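## Task

Two pallets sit at the ends of the track. The north one, at the -y end, is for route E4, and the south one, at the +y end, is for route K9. Each case shows its route code on a label, either on its lid or on the side that faces the track. Each pallet holds exactly one case carrying the other pallet's code. Exchange those two cases so each ends on the pallet matching its code, with every case lid up. A case may rest for a while on the table beside the middle of the track. No case may overhang its pallet's edge by more than about a finger's width. A case that has fallen to the floor may be picked up again, but it must finish lid up. At the end, release everything and move the tools away; a case that stays in place only because the robot holds it does not count.

## Robot and tools

Robot: two UR20-style arms, left_arm and right_arm, each ending in a vacuum tool with four cups. Each arm rides its own carriage on a single track that runs along y at x = 0. left_rail carries left_arm on the +y half and right_rail carries right_arm on the -y half. The names are not image sides. Each arm base is at x = 0, y = its carriage position_m, z = 0.04 m, facing +x.

World frame: fixed to the table, with z = 0 at the table top and +z up. +x is the direction the arms face, +y is to their left, and y = 0 is the middle of the track. The table starts at x = 0.50 m and spans y = -0.90 to 0.90. Outside that span the floor is 0.53 m lower. The north pallet is near the -y end and is seen by cam_pallet_north. The south pallet is near the +y end and is seen by cam_pallet_south. In both pallet images +y runs roughly to the right.

Tool geometry: the cup point is the centre of the four cup rims, and the cups face along its +z. In the cup point's own axes, the cups are at x = -62/+62 mm. Channel a owns the pair at y = -104.5 mm and channel b the pair at y = +104.5 mm. The rims cover 227 x 312 mm in total, and each cup is 103 mm across. Cups compress by up to about 21 mm under a press or vacuum.

execute_actions(actions): runs a list of actions in order and returns state and images; an empty list only observes. An action can hold "rows", "steps", "until" and device keys.
- rows: 1 to 15 rows, one per 1/30 s control step. Each row is one flat list of 16 numbers, each in [-1, 1]. Order: left dx, dy, dz, rx, ry, rz, left suction_a, suction_b, then right dx, dy, dz, rx, ry, rz, right suction_a, suction_b.
- dx..rz are an offset, not a pose. They are measured from where that cup point was at the start of the action, in the cup point's own axes. For the first action of a call, the start is the last pose reported. Every row refers to that same start, not to the row before it. Scale: 1.0 = 0.6 m of translation or 180 degrees of rotation, and rx, ry, rz form one rotation vector. A zero row holds the start pose.
- suction values: 0 is off, anything above 0.01 is on, and 1 is full. They latch, so repeat the last values to leave a tool unchanged.
- steps: 1 to 450, default 15, and at least the number of rows. After the last row, the arm keeps heading for that row's target.
- until: ends the action early. Device conditions use [op, value] with =, !=, <, <=, >, >=. {"all": {"status": "ended"}} means nothing is moving. {"any": {"status": "ended"}} means some motion that was running has finished.
- Each step, the commanded pose is clipped to within 100 mm and 16 degrees of the measured pose. For gentle motion, ramp offsets by roughly 0.01 per row (about 0.18 m/s). Big jumps can shake a case loose. An arm may fall short after a big move, so send the remainder in the next action.

Carriages: send {"left_rail": {"position_m": p}} with p from 0.6 to 3, or {"right_rail": {...}} with p from -3 to -0.6. This is an absolute position in metres along y. Optional speed_m_s is 0.01 to 1, starts at 1 and latches, and {"stop": true} halts. Then wait, for example {"steps": n, "until": {"left_rail": {"position_status": ["!=", "moving"]}}}. Rows never move a carriage, but carriage travel carries the tool with it. Let a carriage arrive before aiming its tool at scene points. Any out-of-range value or unknown name rejects the whole call.
- position_status: done, moving, stopped, contact_stop (blocked; it may roll back, so re-read), time_out (look for an obstruction), stopped_with_arm (its arm was held back; send followable rows first), stopped_for_other_arm (move the arms apart, wait 30 steps, resend).
- position_answer not_taken means the value was dropped, so resend once the carriage stands.

Results: each arm has end_effector_position (m) and end_effector_quat_wxyz in the world frame, plus velocities. The printed position may be off, more so at long reach. "Hand target" lines show where each controller is heading. "pose unreachable" means the clearance check altered or blocked a command; it is stricter while carriages move. Joint lines list rail, pan, lift, elbow, wrist 1-3. Wrist force and torque are in tool axes, noisy, offset by up to about 10 N and saturating near 200 N. suction_measured_a/b read 0..1: near 0 means no seal, 0.83 or more means airtight, and cardboard reads lower. Allow about 1.3 s to settle. part_present goes to 1 above 0.09 and back to 0 below 0.07.

Gripping: switch the channel on and press both of its cups fully onto a flat, smooth face, with no edges or holes under a rim. If one cup of a pair leaks, that channel holds nothing. Pull is about 381 N per cup at 0.7. To release, lower in tiny steps until the case touches its support. Then, in one action, turn both channels off and back straight away. A cup sealed on the table pins the tool until that channel is off. While part_present is 1, the controller assumes an 11.5 kg load.

Avoid: torque faults (joint load limits: pan and lift 671, elbow 394, wrists 97.3 N m) and 400 N force faults. Either one stops the arm for 10 s. Avoid hard contact between the arms, counting held cases as part of the holding arm. For a handover, set the case down, turn the giver off before the receiver goes on, and lift the giver clear. Do not drop, slam or push cases out of the work area. Objects may occasionally be nudged by the scene.

zoom_image(camera, region=[x0,y0,x1,y1]): a closer look, at most 504x504 px. Cameras: cam_high, cam_low, cam_pallet_north, cam_pallet_south, cam_left_wrist, cam_right_wrist.
read_manual(section): licence text only.
finished_scene(scene): ends scene 1 or 2 permanently. Call it only after the swap is done and the tools are released and clear.

Each tool is called after "Emit:" in YAML: its name, and indented under it one key for each argument.

## Session

Emit:
execute_actions:
  actions: []

Scene clock: 0.00 s.
left_arm: end_effector_position=(+0.8502, +2.0551, +0.4416) suction_measured_a=0.00 part_present_a=0 suction_measured_b=0.00 part_present_b=0 end_effector_quat_wxyz=(+0.000, +0.000, +1.000, -0.000) end_effector_velocity=(+0.000, -0.000, -0.000) end_effector_angular_velocity=(+0.000, +0.000, -0.000) | right_arm: end_effector_position=(+0.8498, -2.2479, +0.4389) suction_measured_a=0.00 part_present_a=0 suction_measured_b=0.00 part_present_b=0 end_effector_quat_wxyz=(-0.001, -0.000, +1.000, +0.001) end_effector_velocity=(-0.000, +0.000, +0.000) end_effector_angular_velocity=(-0.000, -0.000, +0.000)
Joint positions: left_arm=[ 2.056 -0.24  -1.499  2.091 -2.163 -1.571  1.332] | right_arm=[-2.25  -0.237 -1.497  2.092 -2.164 -1.57   1.333]
Joint velocities: left_arm=[ 0. -0.  0. -0.  0. -0.  0.] | right_arm=[ 0.  0. -0.  0. -0.  0. -0.]
Wrist force (N, on the end effector, along its own x y z axes, offset not removed): no reading
Wrist torque (N m, same axes, about the end effector's origin, offset not removed): no reading
Hand target (left_arm): +0.850, +2.055, +0.442; +0.000, +0.000, +1.000, -0.000
Hand target (right_arm): +0.850, -2.248, +0.439; -0.001, -0.000, +1.000, +0.001
left_rail: position_m=2.056 position_m_goal=2.056 speed_m_s=1.00 position_status=done position_answer=taken refusals=0
right_rail: position_m=-2.250 position_m_goal=-2.250 speed_m_s=1.00 position_status=done position_answer=taken refusals=0

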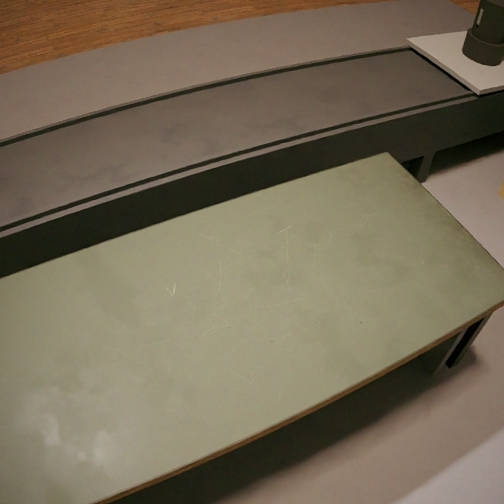

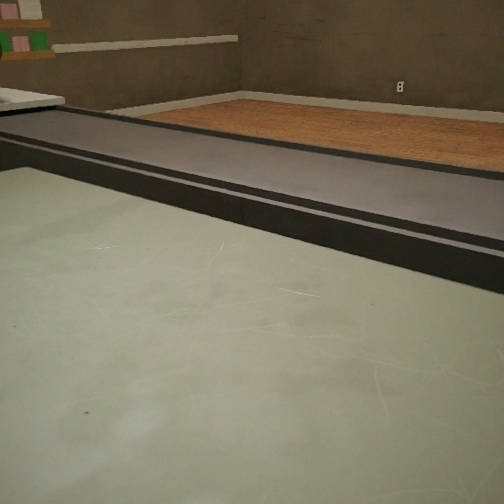

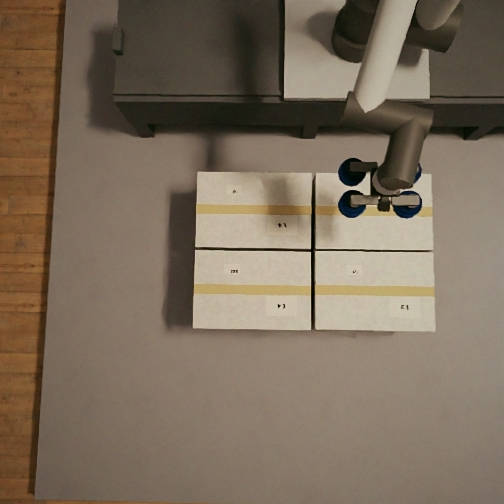

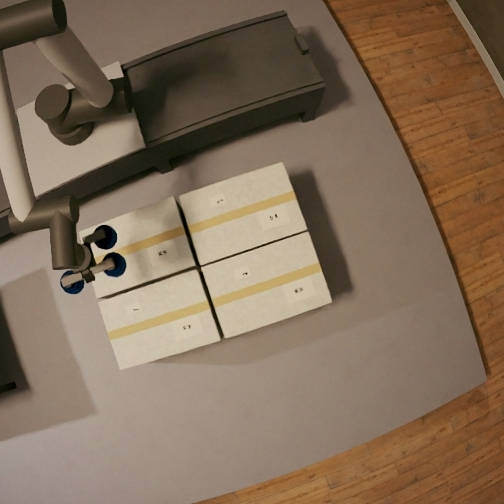

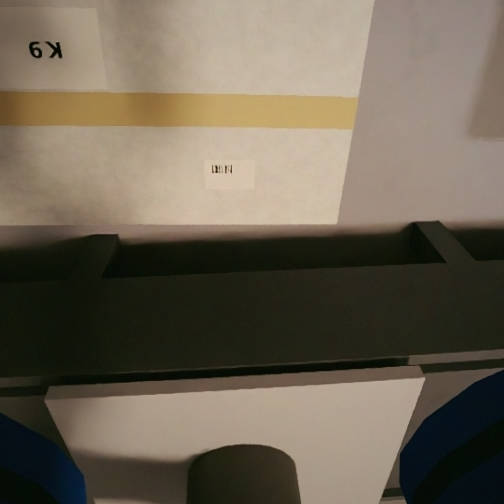

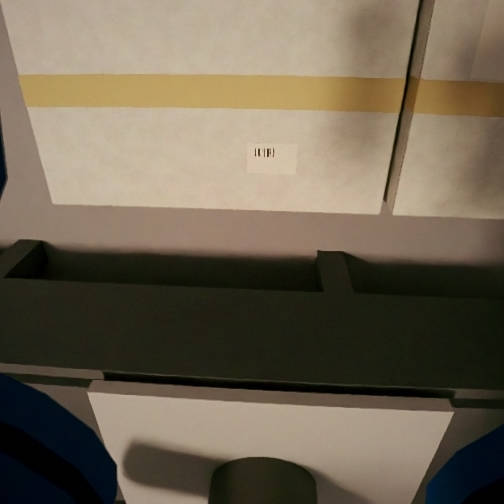

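Emit:
zoom_image:
  camera: "cam_pallet_north"
  region: [180, 160, 450, 340]

Emit:
zoom_image:
  camera: "cam_pallet_south"
  region: [70, 150, 340, 380]

Region (180, 160, 450, 340) of cam_pallet_north's 504x504 image, scaled by 1.867, with more detail than that image has.

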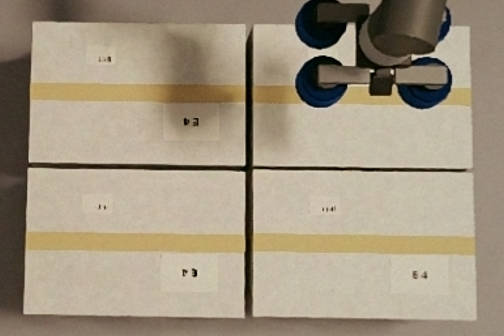

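Region (70, 150, 340, 380) of cam_pallet_south's 504x504 image, scaled by 1.867, with more detail than that image has; it fills the top 429 rows of this view, and the rest is white.

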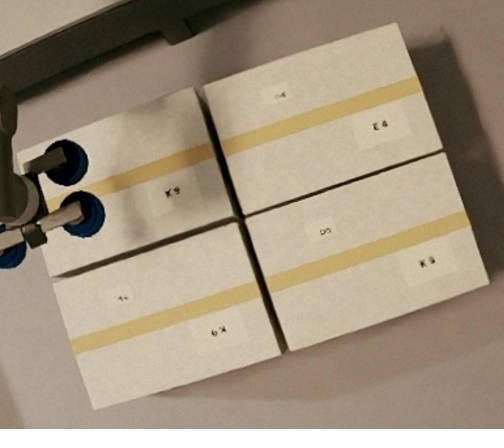

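Emit:
execute_actions:
  actions:
    - {"right_rail":{"position_m":-1.3},"left_rail":{"position_m":3.0},"steps":150,"until":{"all":{"status":"ended"}}}

Emit:
zoom_image:
  camera: "cam_pallet_north"
  region: [180, 140, 450, 340]

Emit:
zoom_image:
  camera: "cam_pallet_south"
  region: [70, 150, 340, 380]

Scene clock: 18.03 s.
left_arm: end_effector_position=(+0.8502, +2.9992, +0.4416) suction_measured_a=0.00 part_present_a=0 suction_measured_b=0.00 part_present_b=0 end_effector_quat_wxyz=(+0.000, +0.000, +1.000, -0.000) end_effector_velocity=(+0.000, -0.000, -0.000) end_effector_angular_velocity=(-0.000, +0.000, -0.000) | right_arm: end_effector_position=(+0.8498, -1.2982, +0.4389) suction_measured_a=0.00 part_present_a=0 suction_measured_b=0.00 part_present_b=0 end_effector_quat_wxyz=(-0.001, -0.000, +1.000, +0.001) end_effector_velocity=(+0.000, +0.002, -0.000) end_effector_angular_velocity=(-0.000, +0.000, -0.000)
Joint positions: left_arm=[ 3.    -0.24  -1.499  2.091 -2.163 -1.571  1.332] | right_arm=[-1.3   -0.237 -1.497  2.092 -2.164 -1.57   1.333]
Joint velocities: left_arm=[ 0. -0.  0. -0. -0. -0.  0.] | right_arm=[ 0.002 -0.     0.    -0.     0.    -0.    -0.   ]
Wrist force (N, on the end effector, along its own x y z axes, offset not removed): left_arm=[3.0 4.8 0.3] | right_arm=[-4.4 4.0 3.8]
Wrist torque (N m, same axes, about the end effector's origin, offset not removed): left_arm=[0.16 -0.05 -0.05] | right_arm=[0.43 0.79 0.27]
Hand target (left_arm): +0.850, +2.999, +0.442; +0.000, +0.000, +1.000, -0.000
Hand target (right_arm): +0.850, -1.298, +0.439; -0.001, -0.000, +1.000, +0.001
left_rail: position_m=3.000 position_m_goal=3.000 speed_m_s=1.00 position_status=done position_answer=taken refusals=0
right_rail: position_m=-1.300 position_m_goal=-1.300 speed_m_s=1.00 position_status=done position_answer=taken refusals=0
camera_calibration (this result's frames):
cam_left_wrist: T_world_to_cam=[[-0.0110026, -0.997121, 0.07502, 2.96388], [-0.820993, 0.0518371, 0.56858, 0.309334], [-0.570832, -0.0553351, -0.8192, 1.10762], [0, 0, 0, 1]] pos_world=[0.918837, 3.00061, 0.509131]
cam_right_wrist: T_world_to_cam=[[0.00466406, -0.996776, -0.0800998, -1.25853], [-0.853688, -0.0456829, 0.518777, 0.461078], [-0.520764, 0.0659606, -0.851149, 0.999228], [0, 0, 0, 1]] pos_world=[0.919849, -1.29932, 0.510487]

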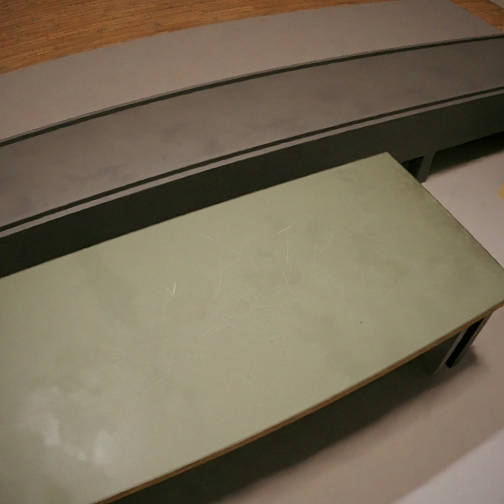

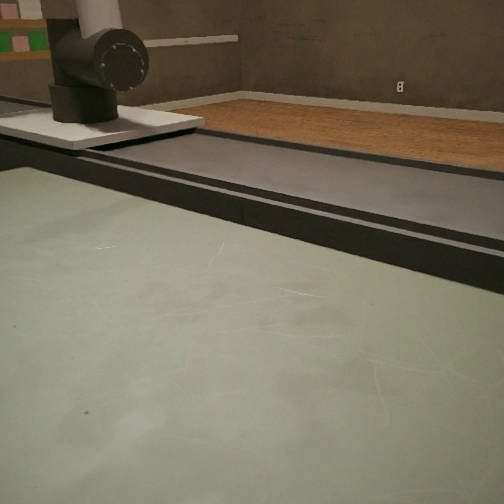

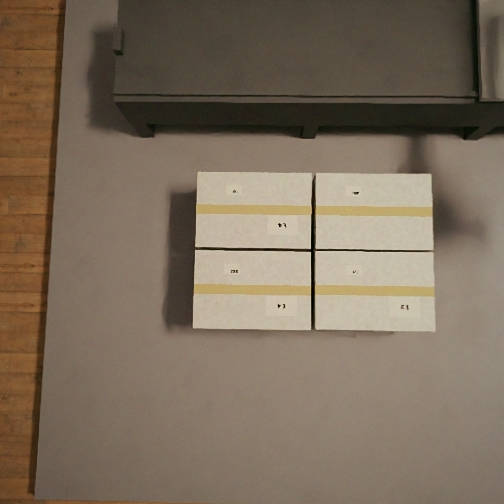

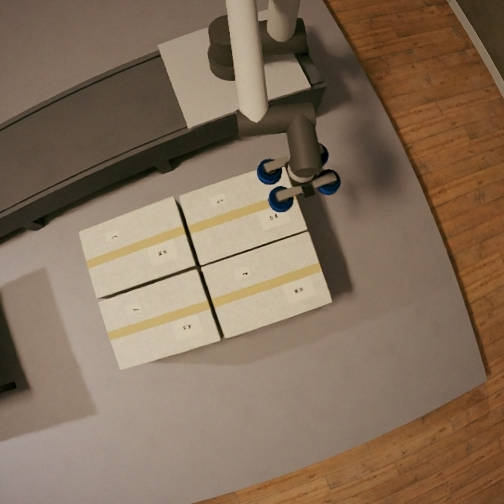

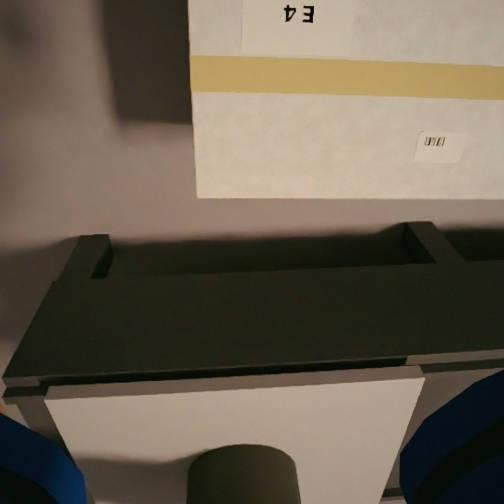

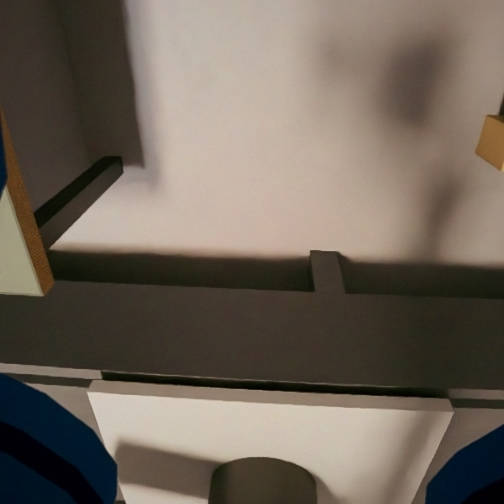

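Region (180, 140, 450, 340) of cam_pallet_north's 504x504 image, scaled by 1.867, with more detail than that image has; it fills the top 373 rows of this view, and the rest is white.

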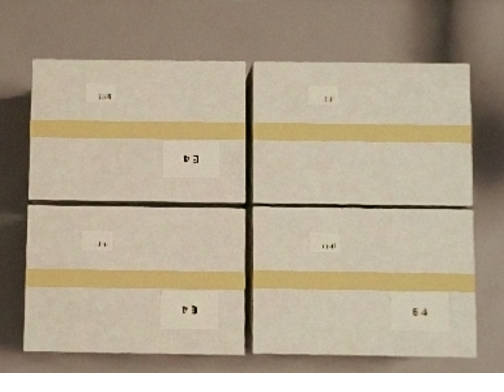

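Region (70, 150, 340, 380) of cam_pallet_south's 504x504 image, scaled by 1.867, with more detail than that image has; it fills the top 429 rows of this view, and the rest is white.

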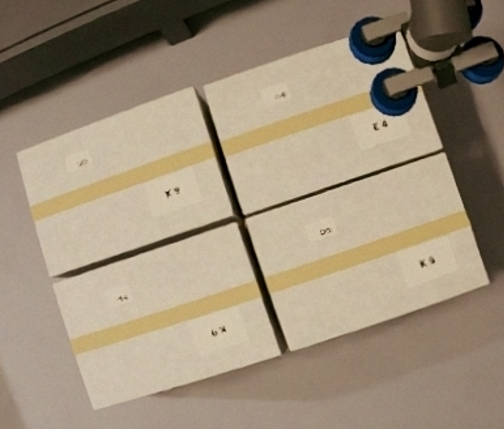

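Emit:
execute_actions:
  actions:
    - {"right_rail":{"position_m":-2.11},"left_rail":{"position_m":2.74},"steps":150,"until":{"all":{"status":"ended"}}}
    - {"rows":[[0.103,0,0.8,0,0,0.017,0,0,0.067,0,0.8,0,0,0,0,0]],"steps":90,"until":{"all":{"status":"ended"}}}

Scene clock: 48.17 s.
left_arm: end_effector_position=(+0.8501, +2.7391, +0.4413) suction_measured_a=0.00 part_present_a=0 suction_measured_b=0.00 part_present_b=0 end_effector_quat_wxyz=(+0.000, +0.000, +1.000, -0.000) end_effector_velocity=(-0.005, -0.003, -0.041) end_effector_angular_velocity=(+0.006, +0.026, -0.033) | right_arm: end_effector_position=(+0.8497, -2.1082, +0.4386) suction_measured_a=0.00 part_present_a=0 suction_measured_b=0.00 part_present_b=0 end_effector_quat_wxyz=(-0.001, -0.000, +1.000, +0.001) end_effector_velocity=(-0.007, -0.001, -0.041) end_effector_angular_velocity=(+0.007, +0.028, -0.003)
Joint positions: left_arm=[ 2.74  -0.24  -1.499  2.091 -2.163 -1.571  1.332] | right_arm=[-2.11  -0.237 -1.497  2.092 -2.164 -1.57   1.333]
Joint velocities: left_arm=[ 0.    -0.004  0.03   0.028 -0.032  0.     0.028] | right_arm=[ 0.    -0.003  0.029  0.029 -0.029 -0.    -0.   ]
Wrist force (N, on the end effector, along its own x y z axes, offset not removed): left_arm=[2.8 -1.2 -1.5] | right_arm=[-1.7 0.2 -4.4]
Wrist torque (N m, same axes, about the end effector's origin, offset not removed): left_arm=[-0.51 -0.01 -0.33] | right_arm=[0.02 0.52 0.08]
Hand target (left_arm): +0.829, +2.741, +0.350; -0.005, +0.026, +1.000, +0.001
Hand target (right_arm): +0.833, -2.106, +0.347; -0.006, -0.000, +1.000, +0.002
Off the commanded pose (left_arm): 0.484 m, 3 deg; position clipped at the last step of the last action.
Off the commanded pose (right_arm): 0.481 m, 0 deg; position clipped at the last step of the last action.
left_rail: position_m=2.740 position_m_goal=2.740 speed_m_s=1.00 position_status=done position_answer=taken refusals=0
right_rail: position_m=-2.110 position_m_goal=-2.110 speed_m_s=1.00 position_status=done position_answer=taken refusals=0
camera_calibration (this result's frames):
cam_left_wrist: T_world_to_cam=[[-0.0111488, -0.997123, 0.0749768, 2.70471], [-0.820879, 0.0519431, 0.568735, 0.322478], [-0.570993, -0.0552062, -0.819096, 1.09274], [0, 0, 0, 1]] pos_world=[0.918814, 2.74051, 0.508861]
cam_right_wrist: T_world_to_cam=[[0.00463432, -0.996772, -0.0801529, -2.06591], [-0.853577, -0.0456993, 0.518959, 0.423951], [-0.520946, 0.0660117, -0.851033, 1.05262], [0, 0, 0, 1]] pos_world=[0.919808, -2.10935, 0.510214]

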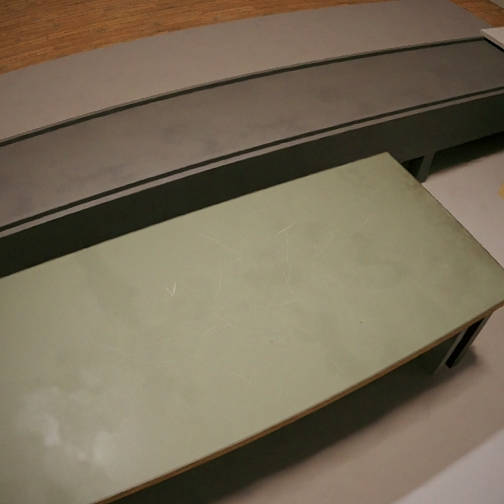

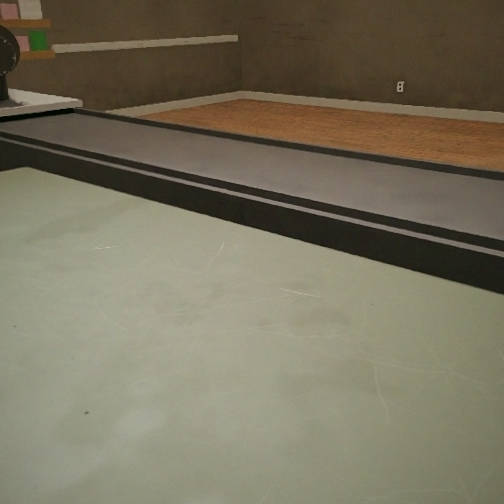

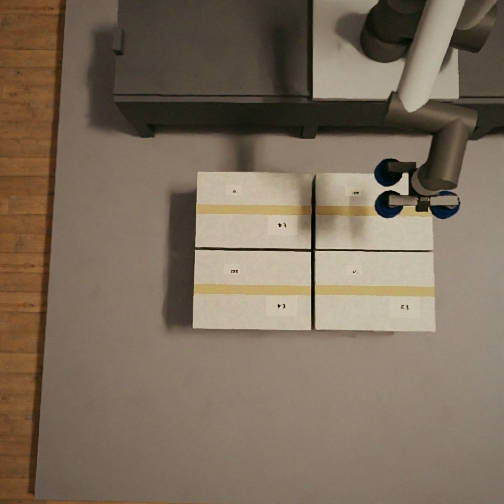

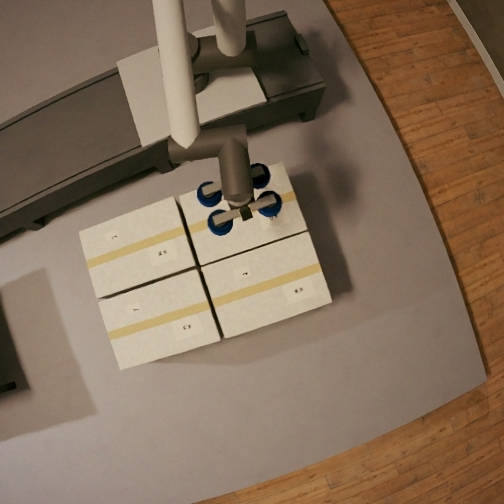

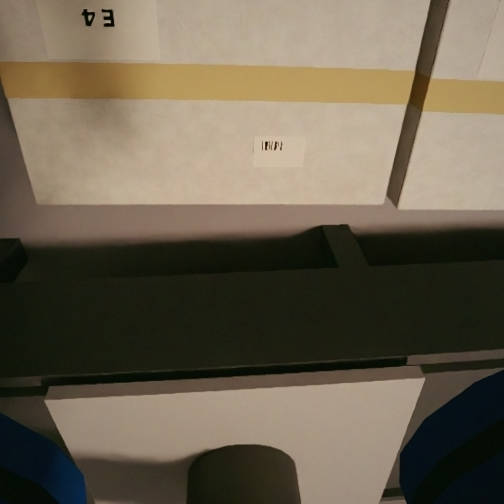

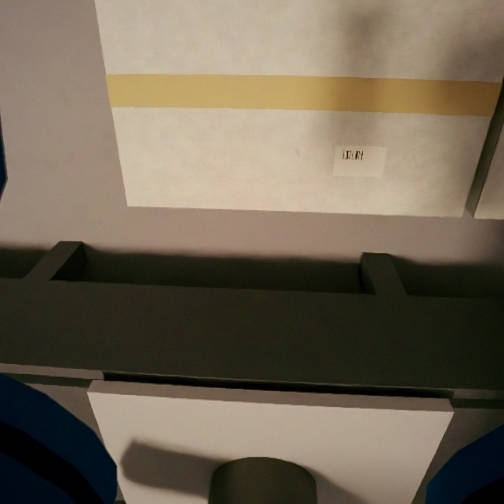

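Emit:
execute_actions:
  actions:
    - {"rows":[[0.103,0.025,0.83,0,0,0.017,0,0,0.067,-0.015,0.83,0,0,0,0,0]],"steps":100}
    - {"rows":[[0,0,0.03,0,0,0,1,1,0,0,0.03,0,0,0,1,1],[0,0,0.06,0,0,0,1,1,0,0,0.06,0,0,0,1,1],[0,0,0.11,0,0,0,1,1,0,0,0.11,0,0,0,1,1]],"steps":60}

Scene clock: 73.90 s.
left_arm: end_effector_position=(+0.7893, +2.7539, -0.1180) suction_measured_a=0.83 part_present_a=1 suction_measured_b=0.83 part_present_b=1 end_effector_quat_wxyz=(+0.001, +0.027, +1.000, -0.001) end_effector_velocity=(-0.000, -0.000, -0.000) end_effector_angular_velocity=(-0.000, +0.000, -0.000) | right_arm: end_effector_position=(+0.8089, -2.1171, -0.1198) suction_measured_a=0.90 part_present_a=1 suction_measured_b=0.90 part_present_b=1 end_effector_quat_wxyz=(+0.000, -0.000, +1.000, +0.001) end_effector_velocity=(-0.000, +0.000, -0.000) end_effector_angular_velocity=(+0.000, +0.000, +0.000)
Joint positions: left_arm=[ 2.74  -0.24  -0.806  2.368 -3.135 -1.571  1.385] | right_arm=[-2.11  -0.26  -0.803  2.339 -3.106 -1.57   1.31 ]
Joint velocities: left_arm=[ 0. -0.  0. -0.  0. -0.  0.] | right_arm=[ 0.  0.  0. -0.  0. -0. -0.]
Wrist force (N, on the end effector, along its own x y z axes, offset not removed): left_arm=[24.9 8.6 -48.7] | right_arm=[13.7 9.8 -62.4]
Wrist torque (N m, same axes, about the end effector's origin, offset not removed): left_arm=[-2.79 2.33 2.56] | right_arm=[-1.62 4.07 1.80]
Hand target (left_arm): +0.789, +2.754, -0.118; +0.001, +0.027, +1.000, -0.001
Hand target (right_arm): +0.809, -2.117, -0.120; +0.000, -0.000, +1.000, +0.001
Off the commanded pose (left_arm): 0.005 m, 0 deg.
Off the commanded pose (right_arm): 0.005 m, 0 deg.
FORCE FAULT: contact force on the left arm reached its limit, and that arm stopped for 10 seconds. FORCE FAULT: contact force on the right arm reached its limit, and that arm stopped for 10 seconds. On each arm, the contact can be on any part of the arm, not only on its tool. Those arms' remaining commands of this call were not run. Those arms hold still and accept commands again. Move each arm away from its contact; if what an arm grips holds it there, let go first. An arm that pushes or pulls that hard again can be faulted again.
left_rail: position_m=2.740 position_m_goal=2.740 speed_m_s=1.00 position_status=done position_answer=taken refusals=0
right_rail: position_m=-2.110 position_m_goal=-2.110 speed_m_s=1.00 position_status=done position_answer=taken refusals=0
camera_calibration (this result's frames):
cam_left_wrist: T_world_to_cam=[[-0.0644585, -0.995065, 0.0754324, 2.79725], [-0.818266, 0.0959708, 0.566772, 0.4663], [-0.571215, -0.0251904, -0.820414, 0.518028], [0, 0, 0, 1]] pos_world=[0.857769, 2.75175, -0.0502922]
cam_right_wrist: T_world_to_cam=[[0.00483927, -0.996815, -0.0795985, -2.11956], [-0.854818, -0.0454286, 0.516935, 0.679854], [-0.518905, 0.0655407, -0.852316, 0.553915], [0, 0, 0, 1]] pos_world=[0.878838, -2.11823, -0.0480439]

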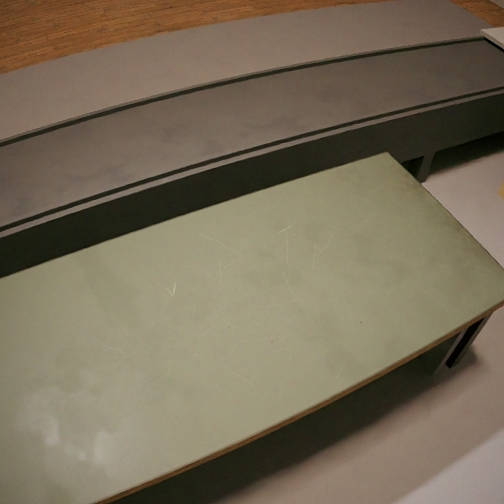

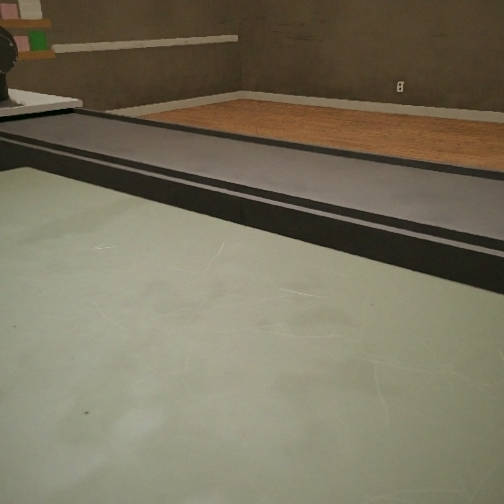

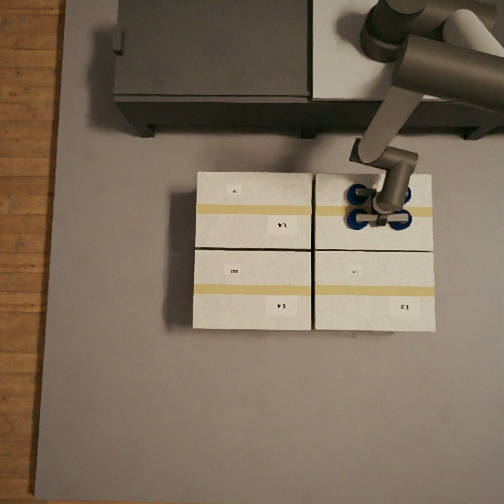

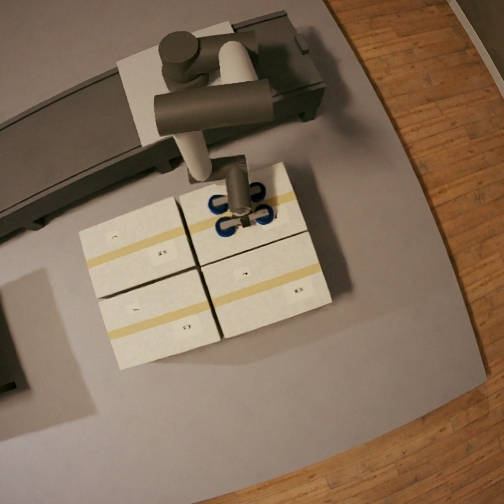

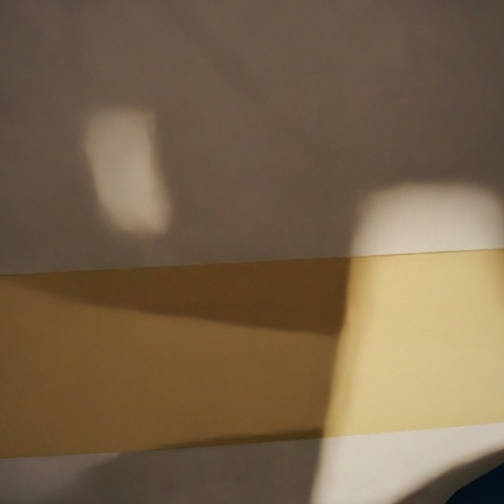

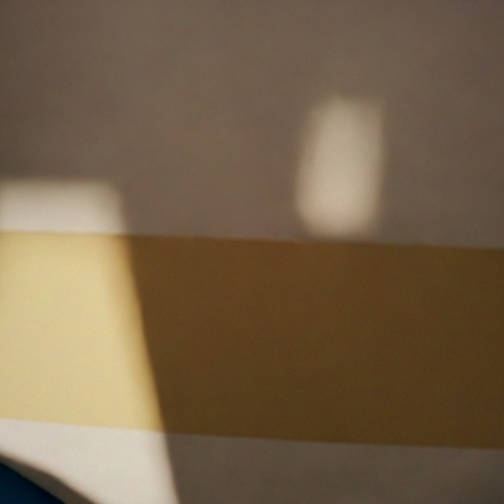

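Emit:
execute_actions:
  actions:
    - {"rows":[[0,0,-0.01,0,0,0,1,1,0,0,-0.01,0,0,0,1,1],[0,0,-0.02,0,0,0,1,1,0,0,-0.02,0,0,0,1,1],[0,0,-0.04,0,0,0,1,1,0,0,-0.04,0,0,0,1,1],[0,0,-0.07,0,0,0,1,1,0,0,-0.07,0,0,0,1,1],[0,0,-0.1,0,0,0,1,1,0,0,-0.1,0,0,0,1,1],[0,0,-0.95,0,0,-0.017,1,1,0,0,-0.95,0,0,0,1,1]],"steps":130}
    - {"right_rail":{"position_m":-1.6,"speed_m_s":0.5},"left_rail":{"position_m":1.6,"speed_m_s":0.5},"steps":200,"until":{"all":{"status":"ended"}}}

Scene clock: 86.27 s.
left_arm: end_effector_position=(+0.7871, +1.6142, +0.4527) suction_measured_a=0.83 part_present_a=1 suction_measured_b=0.83 part_present_b=1 end_effector_quat_wxyz=(+0.001, +0.000, +1.000, -0.001) end_effector_velocity=(+0.001, +0.005, -0.000) end_effector_angular_velocity=(+0.014, -0.003, +0.001) | right_arm: end_effector_position=(+0.8083, -1.6069, +0.4501) suction_measured_a=0.90 part_present_a=1 suction_measured_b=0.90 part_present_b=1 end_effector_quat_wxyz=(+0.000, -0.000, +1.000, +0.001) end_effector_velocity=(+0.000, -0.000, +0.000) end_effector_angular_velocity=(-0.000, -0.000, -0.000)
Joint positions: left_arm=[ 1.6   -0.24  -1.582  2.159 -2.151 -1.571  1.332] | right_arm=[-1.6   -0.26  -1.554  2.135 -2.152 -1.57   1.31 ]
Joint velocities: left_arm=[ 0.     0.001 -0.     0.     0.     0.015 -0.   ] | right_arm=[-0. -0. -0.  0. -0.  0.  0.]
Wrist force (N, on the end effector, along its own x y z axes, offset not removed): left_arm=[1.9 -7.9 53.9] | right_arm=[-3.1 0.0 15.2]
Wrist torque (N m, same axes, about the end effector's origin, offset not removed): left_arm=[-6.60 0.70 -0.14] | right_arm=[-9.02 2.51 0.18]
Hand target (left_arm): +0.787, +1.615, +0.453; +0.001, +0.000, +1.000, -0.001
Hand target (right_arm): +0.808, -1.607, +0.450; +0.000, -0.000, +1.000, +0.001
Off the commanded pose (left_arm): 0.001 m, 0 deg.
Off the commanded pose (right_arm): 0.001 m, 0 deg.
left_rail: position_m=1.600 position_m_goal=1.600 speed_m_s=0.50 position_status=done position_answer=taken refusals=0
right_rail: position_m=-1.600 position_m_goal=-1.600 speed_m_s=0.50 position_status=done position_answer=taken refusals=0
camera_calibration (this result's frames):
cam_left_wrist: T_world_to_cam=[[-0.0113458, -0.997076, 0.075575, 1.58136], [-0.822182, 0.0523184, 0.566816, 0.323951], [-0.569112, -0.0557054, -0.820371, 1.00388], [0, 0, 0, 1]] pos_world=[0.855609, 1.61571, 0.520423]
cam_right_wrist: T_world_to_cam=[[0.00484563, -0.996816, -0.0795933, -1.56555], [-0.854824, -0.0454306, 0.516925, 0.40789], [-0.518895, 0.0655334, -0.852322, 1.00586], [0, 0, 0, 1]] pos_world=[0.878195, -1.60795, 0.52186]

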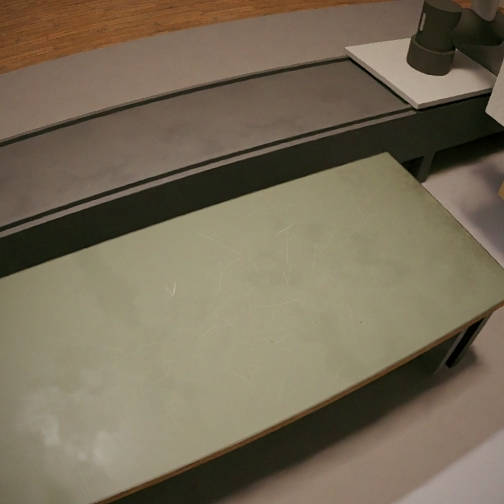

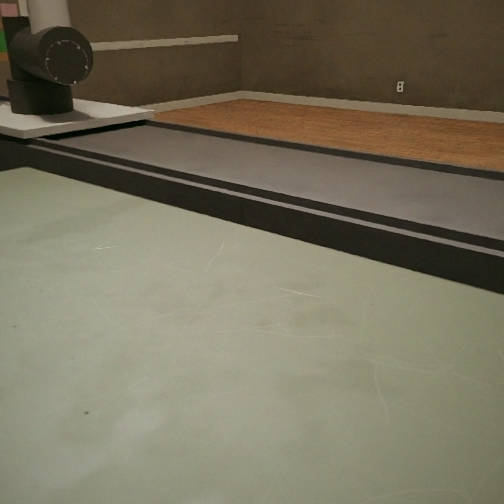

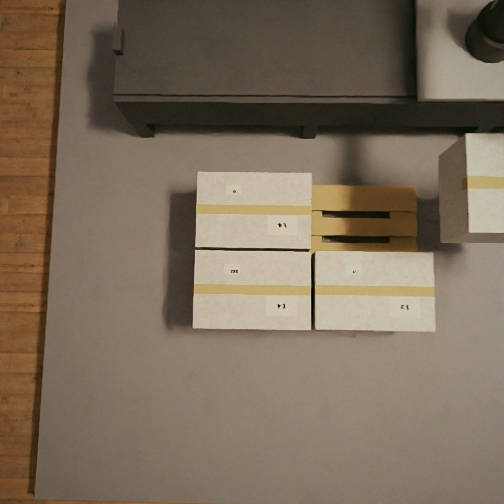

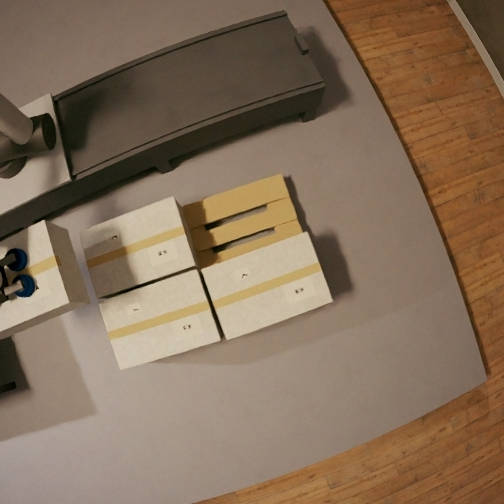

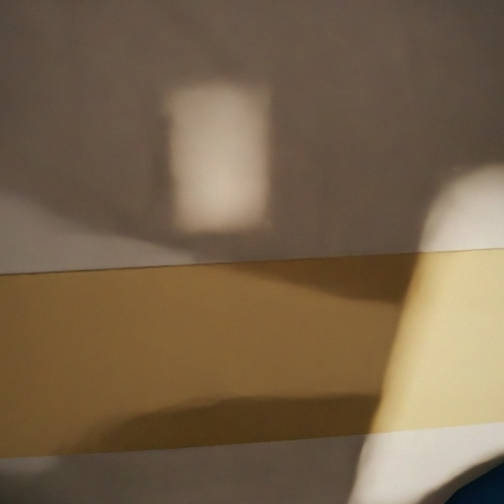

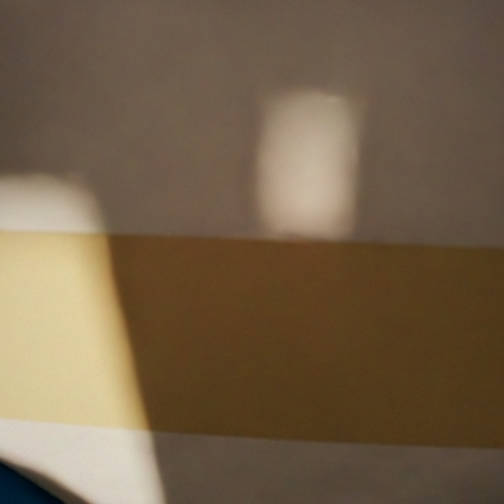

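Emit:
execute_actions:
  actions:
    - {"left_rail":{"position_m":0.6},"steps":200,"until":{"all":{"status":"ended"}}}
    - {"rows":[[0,-0.8,0,0,0,0,1,1,0,0,-0.25,0,0,0,1,1]],"steps":110}
    - {"rows":[[0,-0.78,0,0,0,0,1,1,0,0,0,0,0,0,1,1]],"steps":110}
    - {"rows":[[0,0,0.2,0,0,0,1,1,0,0,0,0,0,0,1,1]],"steps":50}

Scene clock: 107.27 s.
left_arm: end_effector_position=(+0.7862, -0.3340, +0.3340) suction_measured_a=0.83 part_present_a=1 suction_measured_b=0.83 part_present_b=1 end_effector_quat_wxyz=(+0.001, +0.000, +1.000, -0.001) end_effector_velocity=(+0.000, -0.000, -0.000) end_effector_angular_velocity=(+0.000, +0.000, +0.000) | right_arm: end_effector_position=(+0.8082, -1.6068, +0.6001) suction_measured_a=0.90 part_present_a=1 suction_measured_b=0.90 part_present_b=1 end_effector_quat_wxyz=(+0.000, -0.000, +1.000, +0.001) end_effector_velocity=(+0.000, -0.000, -0.000) end_effector_angular_velocity=(+0.000, +0.000, -0.000)
Joint positions: left_arm=[ 0.6   -1.037 -1.043  1.622 -2.153 -1.57   0.535] | right_arm=[-1.6   -0.26  -1.643  1.99  -1.918 -1.57   1.31 ]
Joint velocities: left_arm=[ 0.  0.  0.  0. -0.  0. -0.] | right_arm=[ 0. -0.  0. -0. -0.  0.  0.]
Wrist force (N, on the end effector, along its own x y z axes, offset not removed): left_arm=[1.6 3.3 54.4] | right_arm=[-3.2 -0.5 15.3]
Wrist torque (N m, same axes, about the end effector's origin, offset not removed): left_arm=[-7.73 0.67 -0.29] | right_arm=[-9.15 2.55 0.31]
Hand target (left_arm): +0.786, -0.334, +0.334; +0.001, +0.000, +1.000, -0.001
Hand target (right_arm): +0.808, -1.607, +0.600; +0.000, -0.000, +1.000, +0.001
Off the commanded pose (left_arm): 0.000 m, 0 deg.
Off the commanded pose (right_arm): 0.000 m, 0 deg.
left_rail: position_m=0.600 position_m_goal=0.600 speed_m_s=0.50 position_status=done position_answer=taken refusals=0
right_rail: position_m=-1.600 position_m_goal=-1.600 speed_m_s=0.50 position_status=done position_answer=taken refusals=0
camera_calibration (this result's frames):
cam_left_wrist: T_world_to_cam=[[-0.011401, -0.997037, 0.076075, -0.352289], [-0.821873, 0.0526783, 0.56723, 0.492223], [-0.569557, -0.0560569, -0.820038, 0.797565], [0, 0, 0, 1]] pos_world=[0.854787, -0.332466, 0.401631]
cam_right_wrist: T_world_to_cam=[[0.0048448, -0.996815, -0.0795985, -1.55358], [-0.854819, -0.0454333, 0.516934, 0.330239], [-0.518904, 0.0655378, -0.852316, 1.13361], [0, 0, 0, 1]] pos_world=[0.878056, -1.60792, 0.671819]

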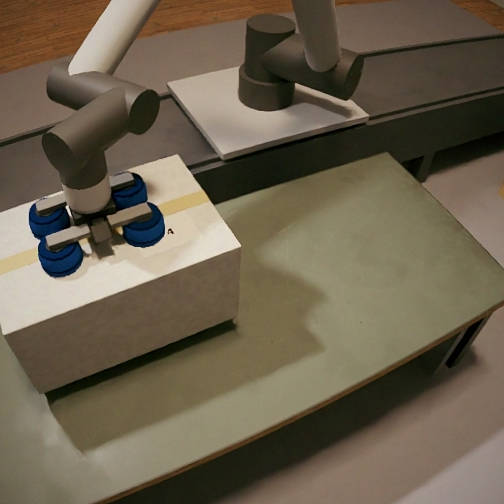

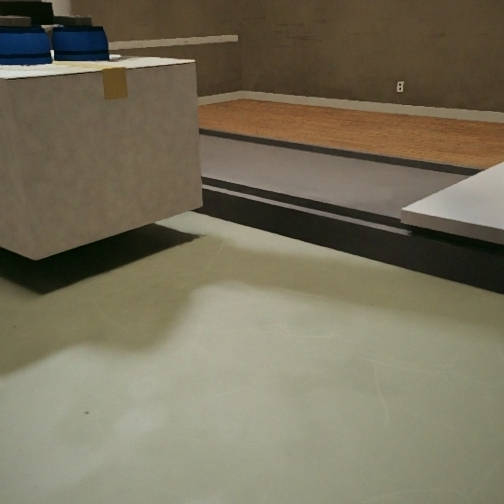

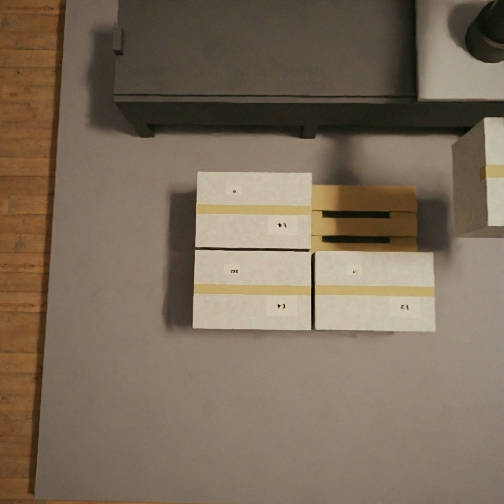

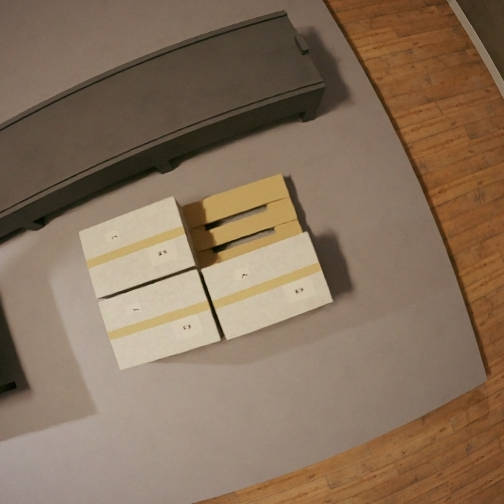

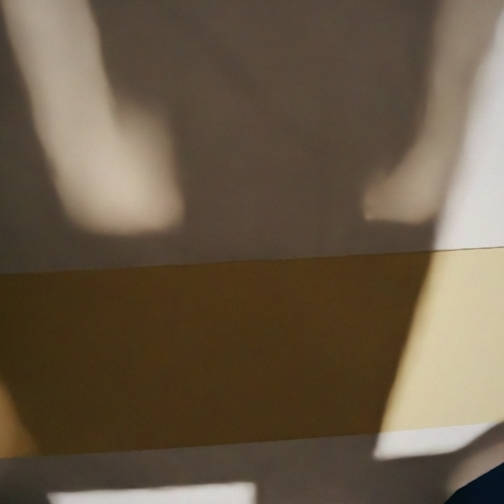

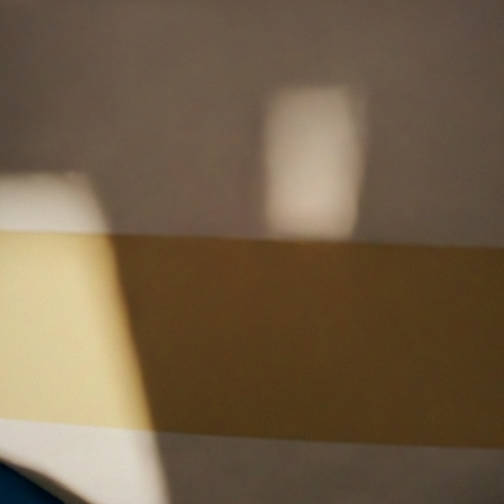

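Emit:
execute_actions:
  actions:
    - {"rows":[[0,0,0.04,0,0,0,1,1,0,0,0,0,0,0,1,1],[0,0,0.08,0,0,0,1,1,0,0,0,0,0,0,1,1]],"steps":30}
    - {"rows":[[0,0,0.012,0,0,0,1,1,0,0,0,0,0,0,1,1]],"steps":20}

Scene clock: 112.77 s.
left_arm: end_effector_position=(+0.7864, -0.3341, +0.2789) suction_measured_a=0.83 part_present_a=1 suction_measured_b=0.83 part_present_b=1 end_effector_quat_wxyz=(+0.001, +0.000, +1.000, -0.001) end_effector_velocity=(-0.000, +0.000, -0.000) end_effector_angular_velocity=(-0.000, -0.000, +0.000) | right_arm: end_effector_position=(+0.8082, -1.6068, +0.6001) suction_measured_a=0.90 part_present_a=1 suction_measured_b=0.90 part_present_b=1 end_effector_quat_wxyz=(+0.000, -0.000, +1.000, +0.001) end_effector_velocity=(+0.000, +0.000, -0.000) end_effector_angular_velocity=(+0.000, +0.000, +0.000)
Joint positions: left_arm=[ 0.6   -1.037 -1.006  1.65  -2.217 -1.57   0.535] | right_arm=[-1.6   -0.26  -1.643  1.99  -1.918 -1.57   1.31 ]
Joint velocities: left_arm=[ 0. -0.  0.  0. -0. -0. -0.] | right_arm=[ 0. -0.  0. -0.  0.  0. -0.]
Wrist force (N, on the end effector, along its own x y z axes, offset not removed): left_arm=[1.7 -1.8 58.1] | right_arm=[-2.2 5.8 17.1]
Wrist torque (N m, same axes, about the end effector's origin, offset not removed): left_arm=[-8.70 0.72 -0.13] | right_arm=[-8.29 2.41 0.08]
Hand target (left_arm): +0.786, -0.334, +0.279; +0.001, +0.000, +1.000, -0.001
Hand target (right_arm): +0.808, -1.607, +0.600; +0.000, -0.000, +1.000, +0.001
Off the commanded pose (left_arm): 0.000 m, 0 deg.
Off the commanded pose (right_arm): 0.000 m, 0 deg.
left_rail: position_m=0.600 position_m_goal=0.600 speed_m_s=0.50 position_status=done position_answer=taken refusals=0
right_rail: position_m=-1.600 position_m_goal=-1.600 speed_m_s=0.50 position_status=done position_answer=taken refusals=0
camera_calibration (this result's frames):
cam_left_wrist: T_world_to_cam=[[-0.0114068, -0.997035, 0.0761034, -0.348237], [-0.821874, 0.0526991, 0.567227, 0.523647], [-0.569556, -0.0560771, -0.820038, 0.752438], [0, 0, 0, 1]] pos_world=[0.854955, -0.332605, 0.346502]
cam_right_wrist: T_world_to_cam=[[0.00484478, -0.996815, -0.0795986, -1.55358], [-0.854818, -0.0454334, 0.516935, 0.330239], [-0.518905, 0.0655379, -0.852316, 1.13361], [0, 0, 0, 1]] pos_world=[0.878056, -1.60792, 0.671819]

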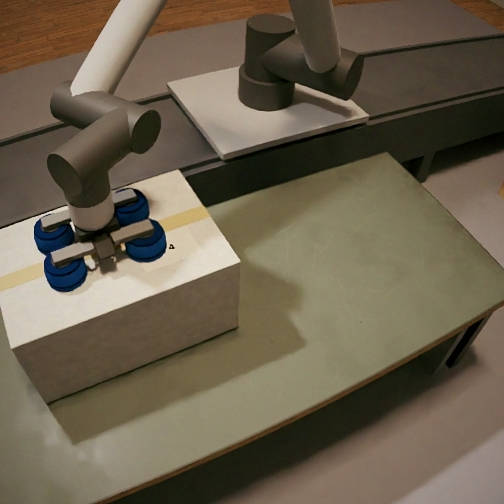

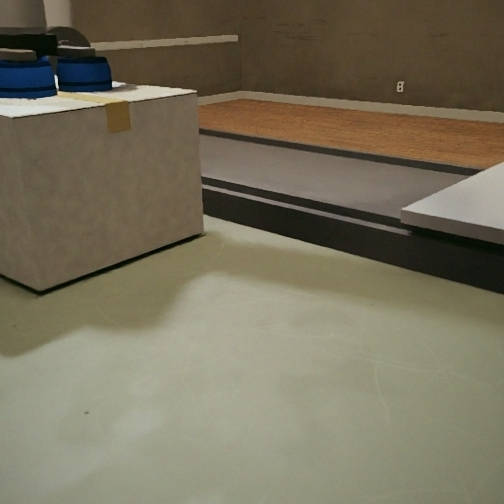

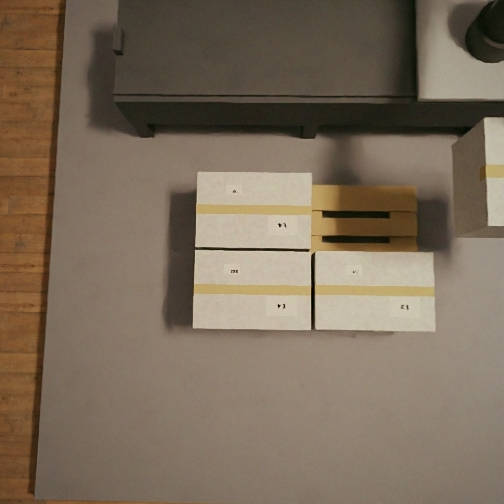

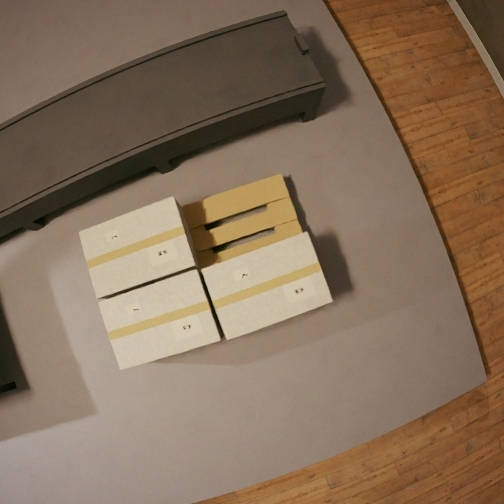

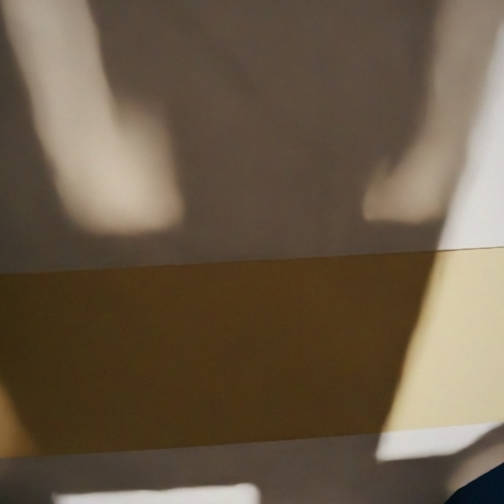

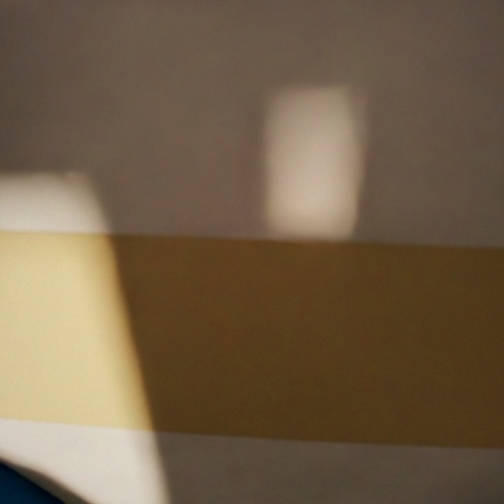

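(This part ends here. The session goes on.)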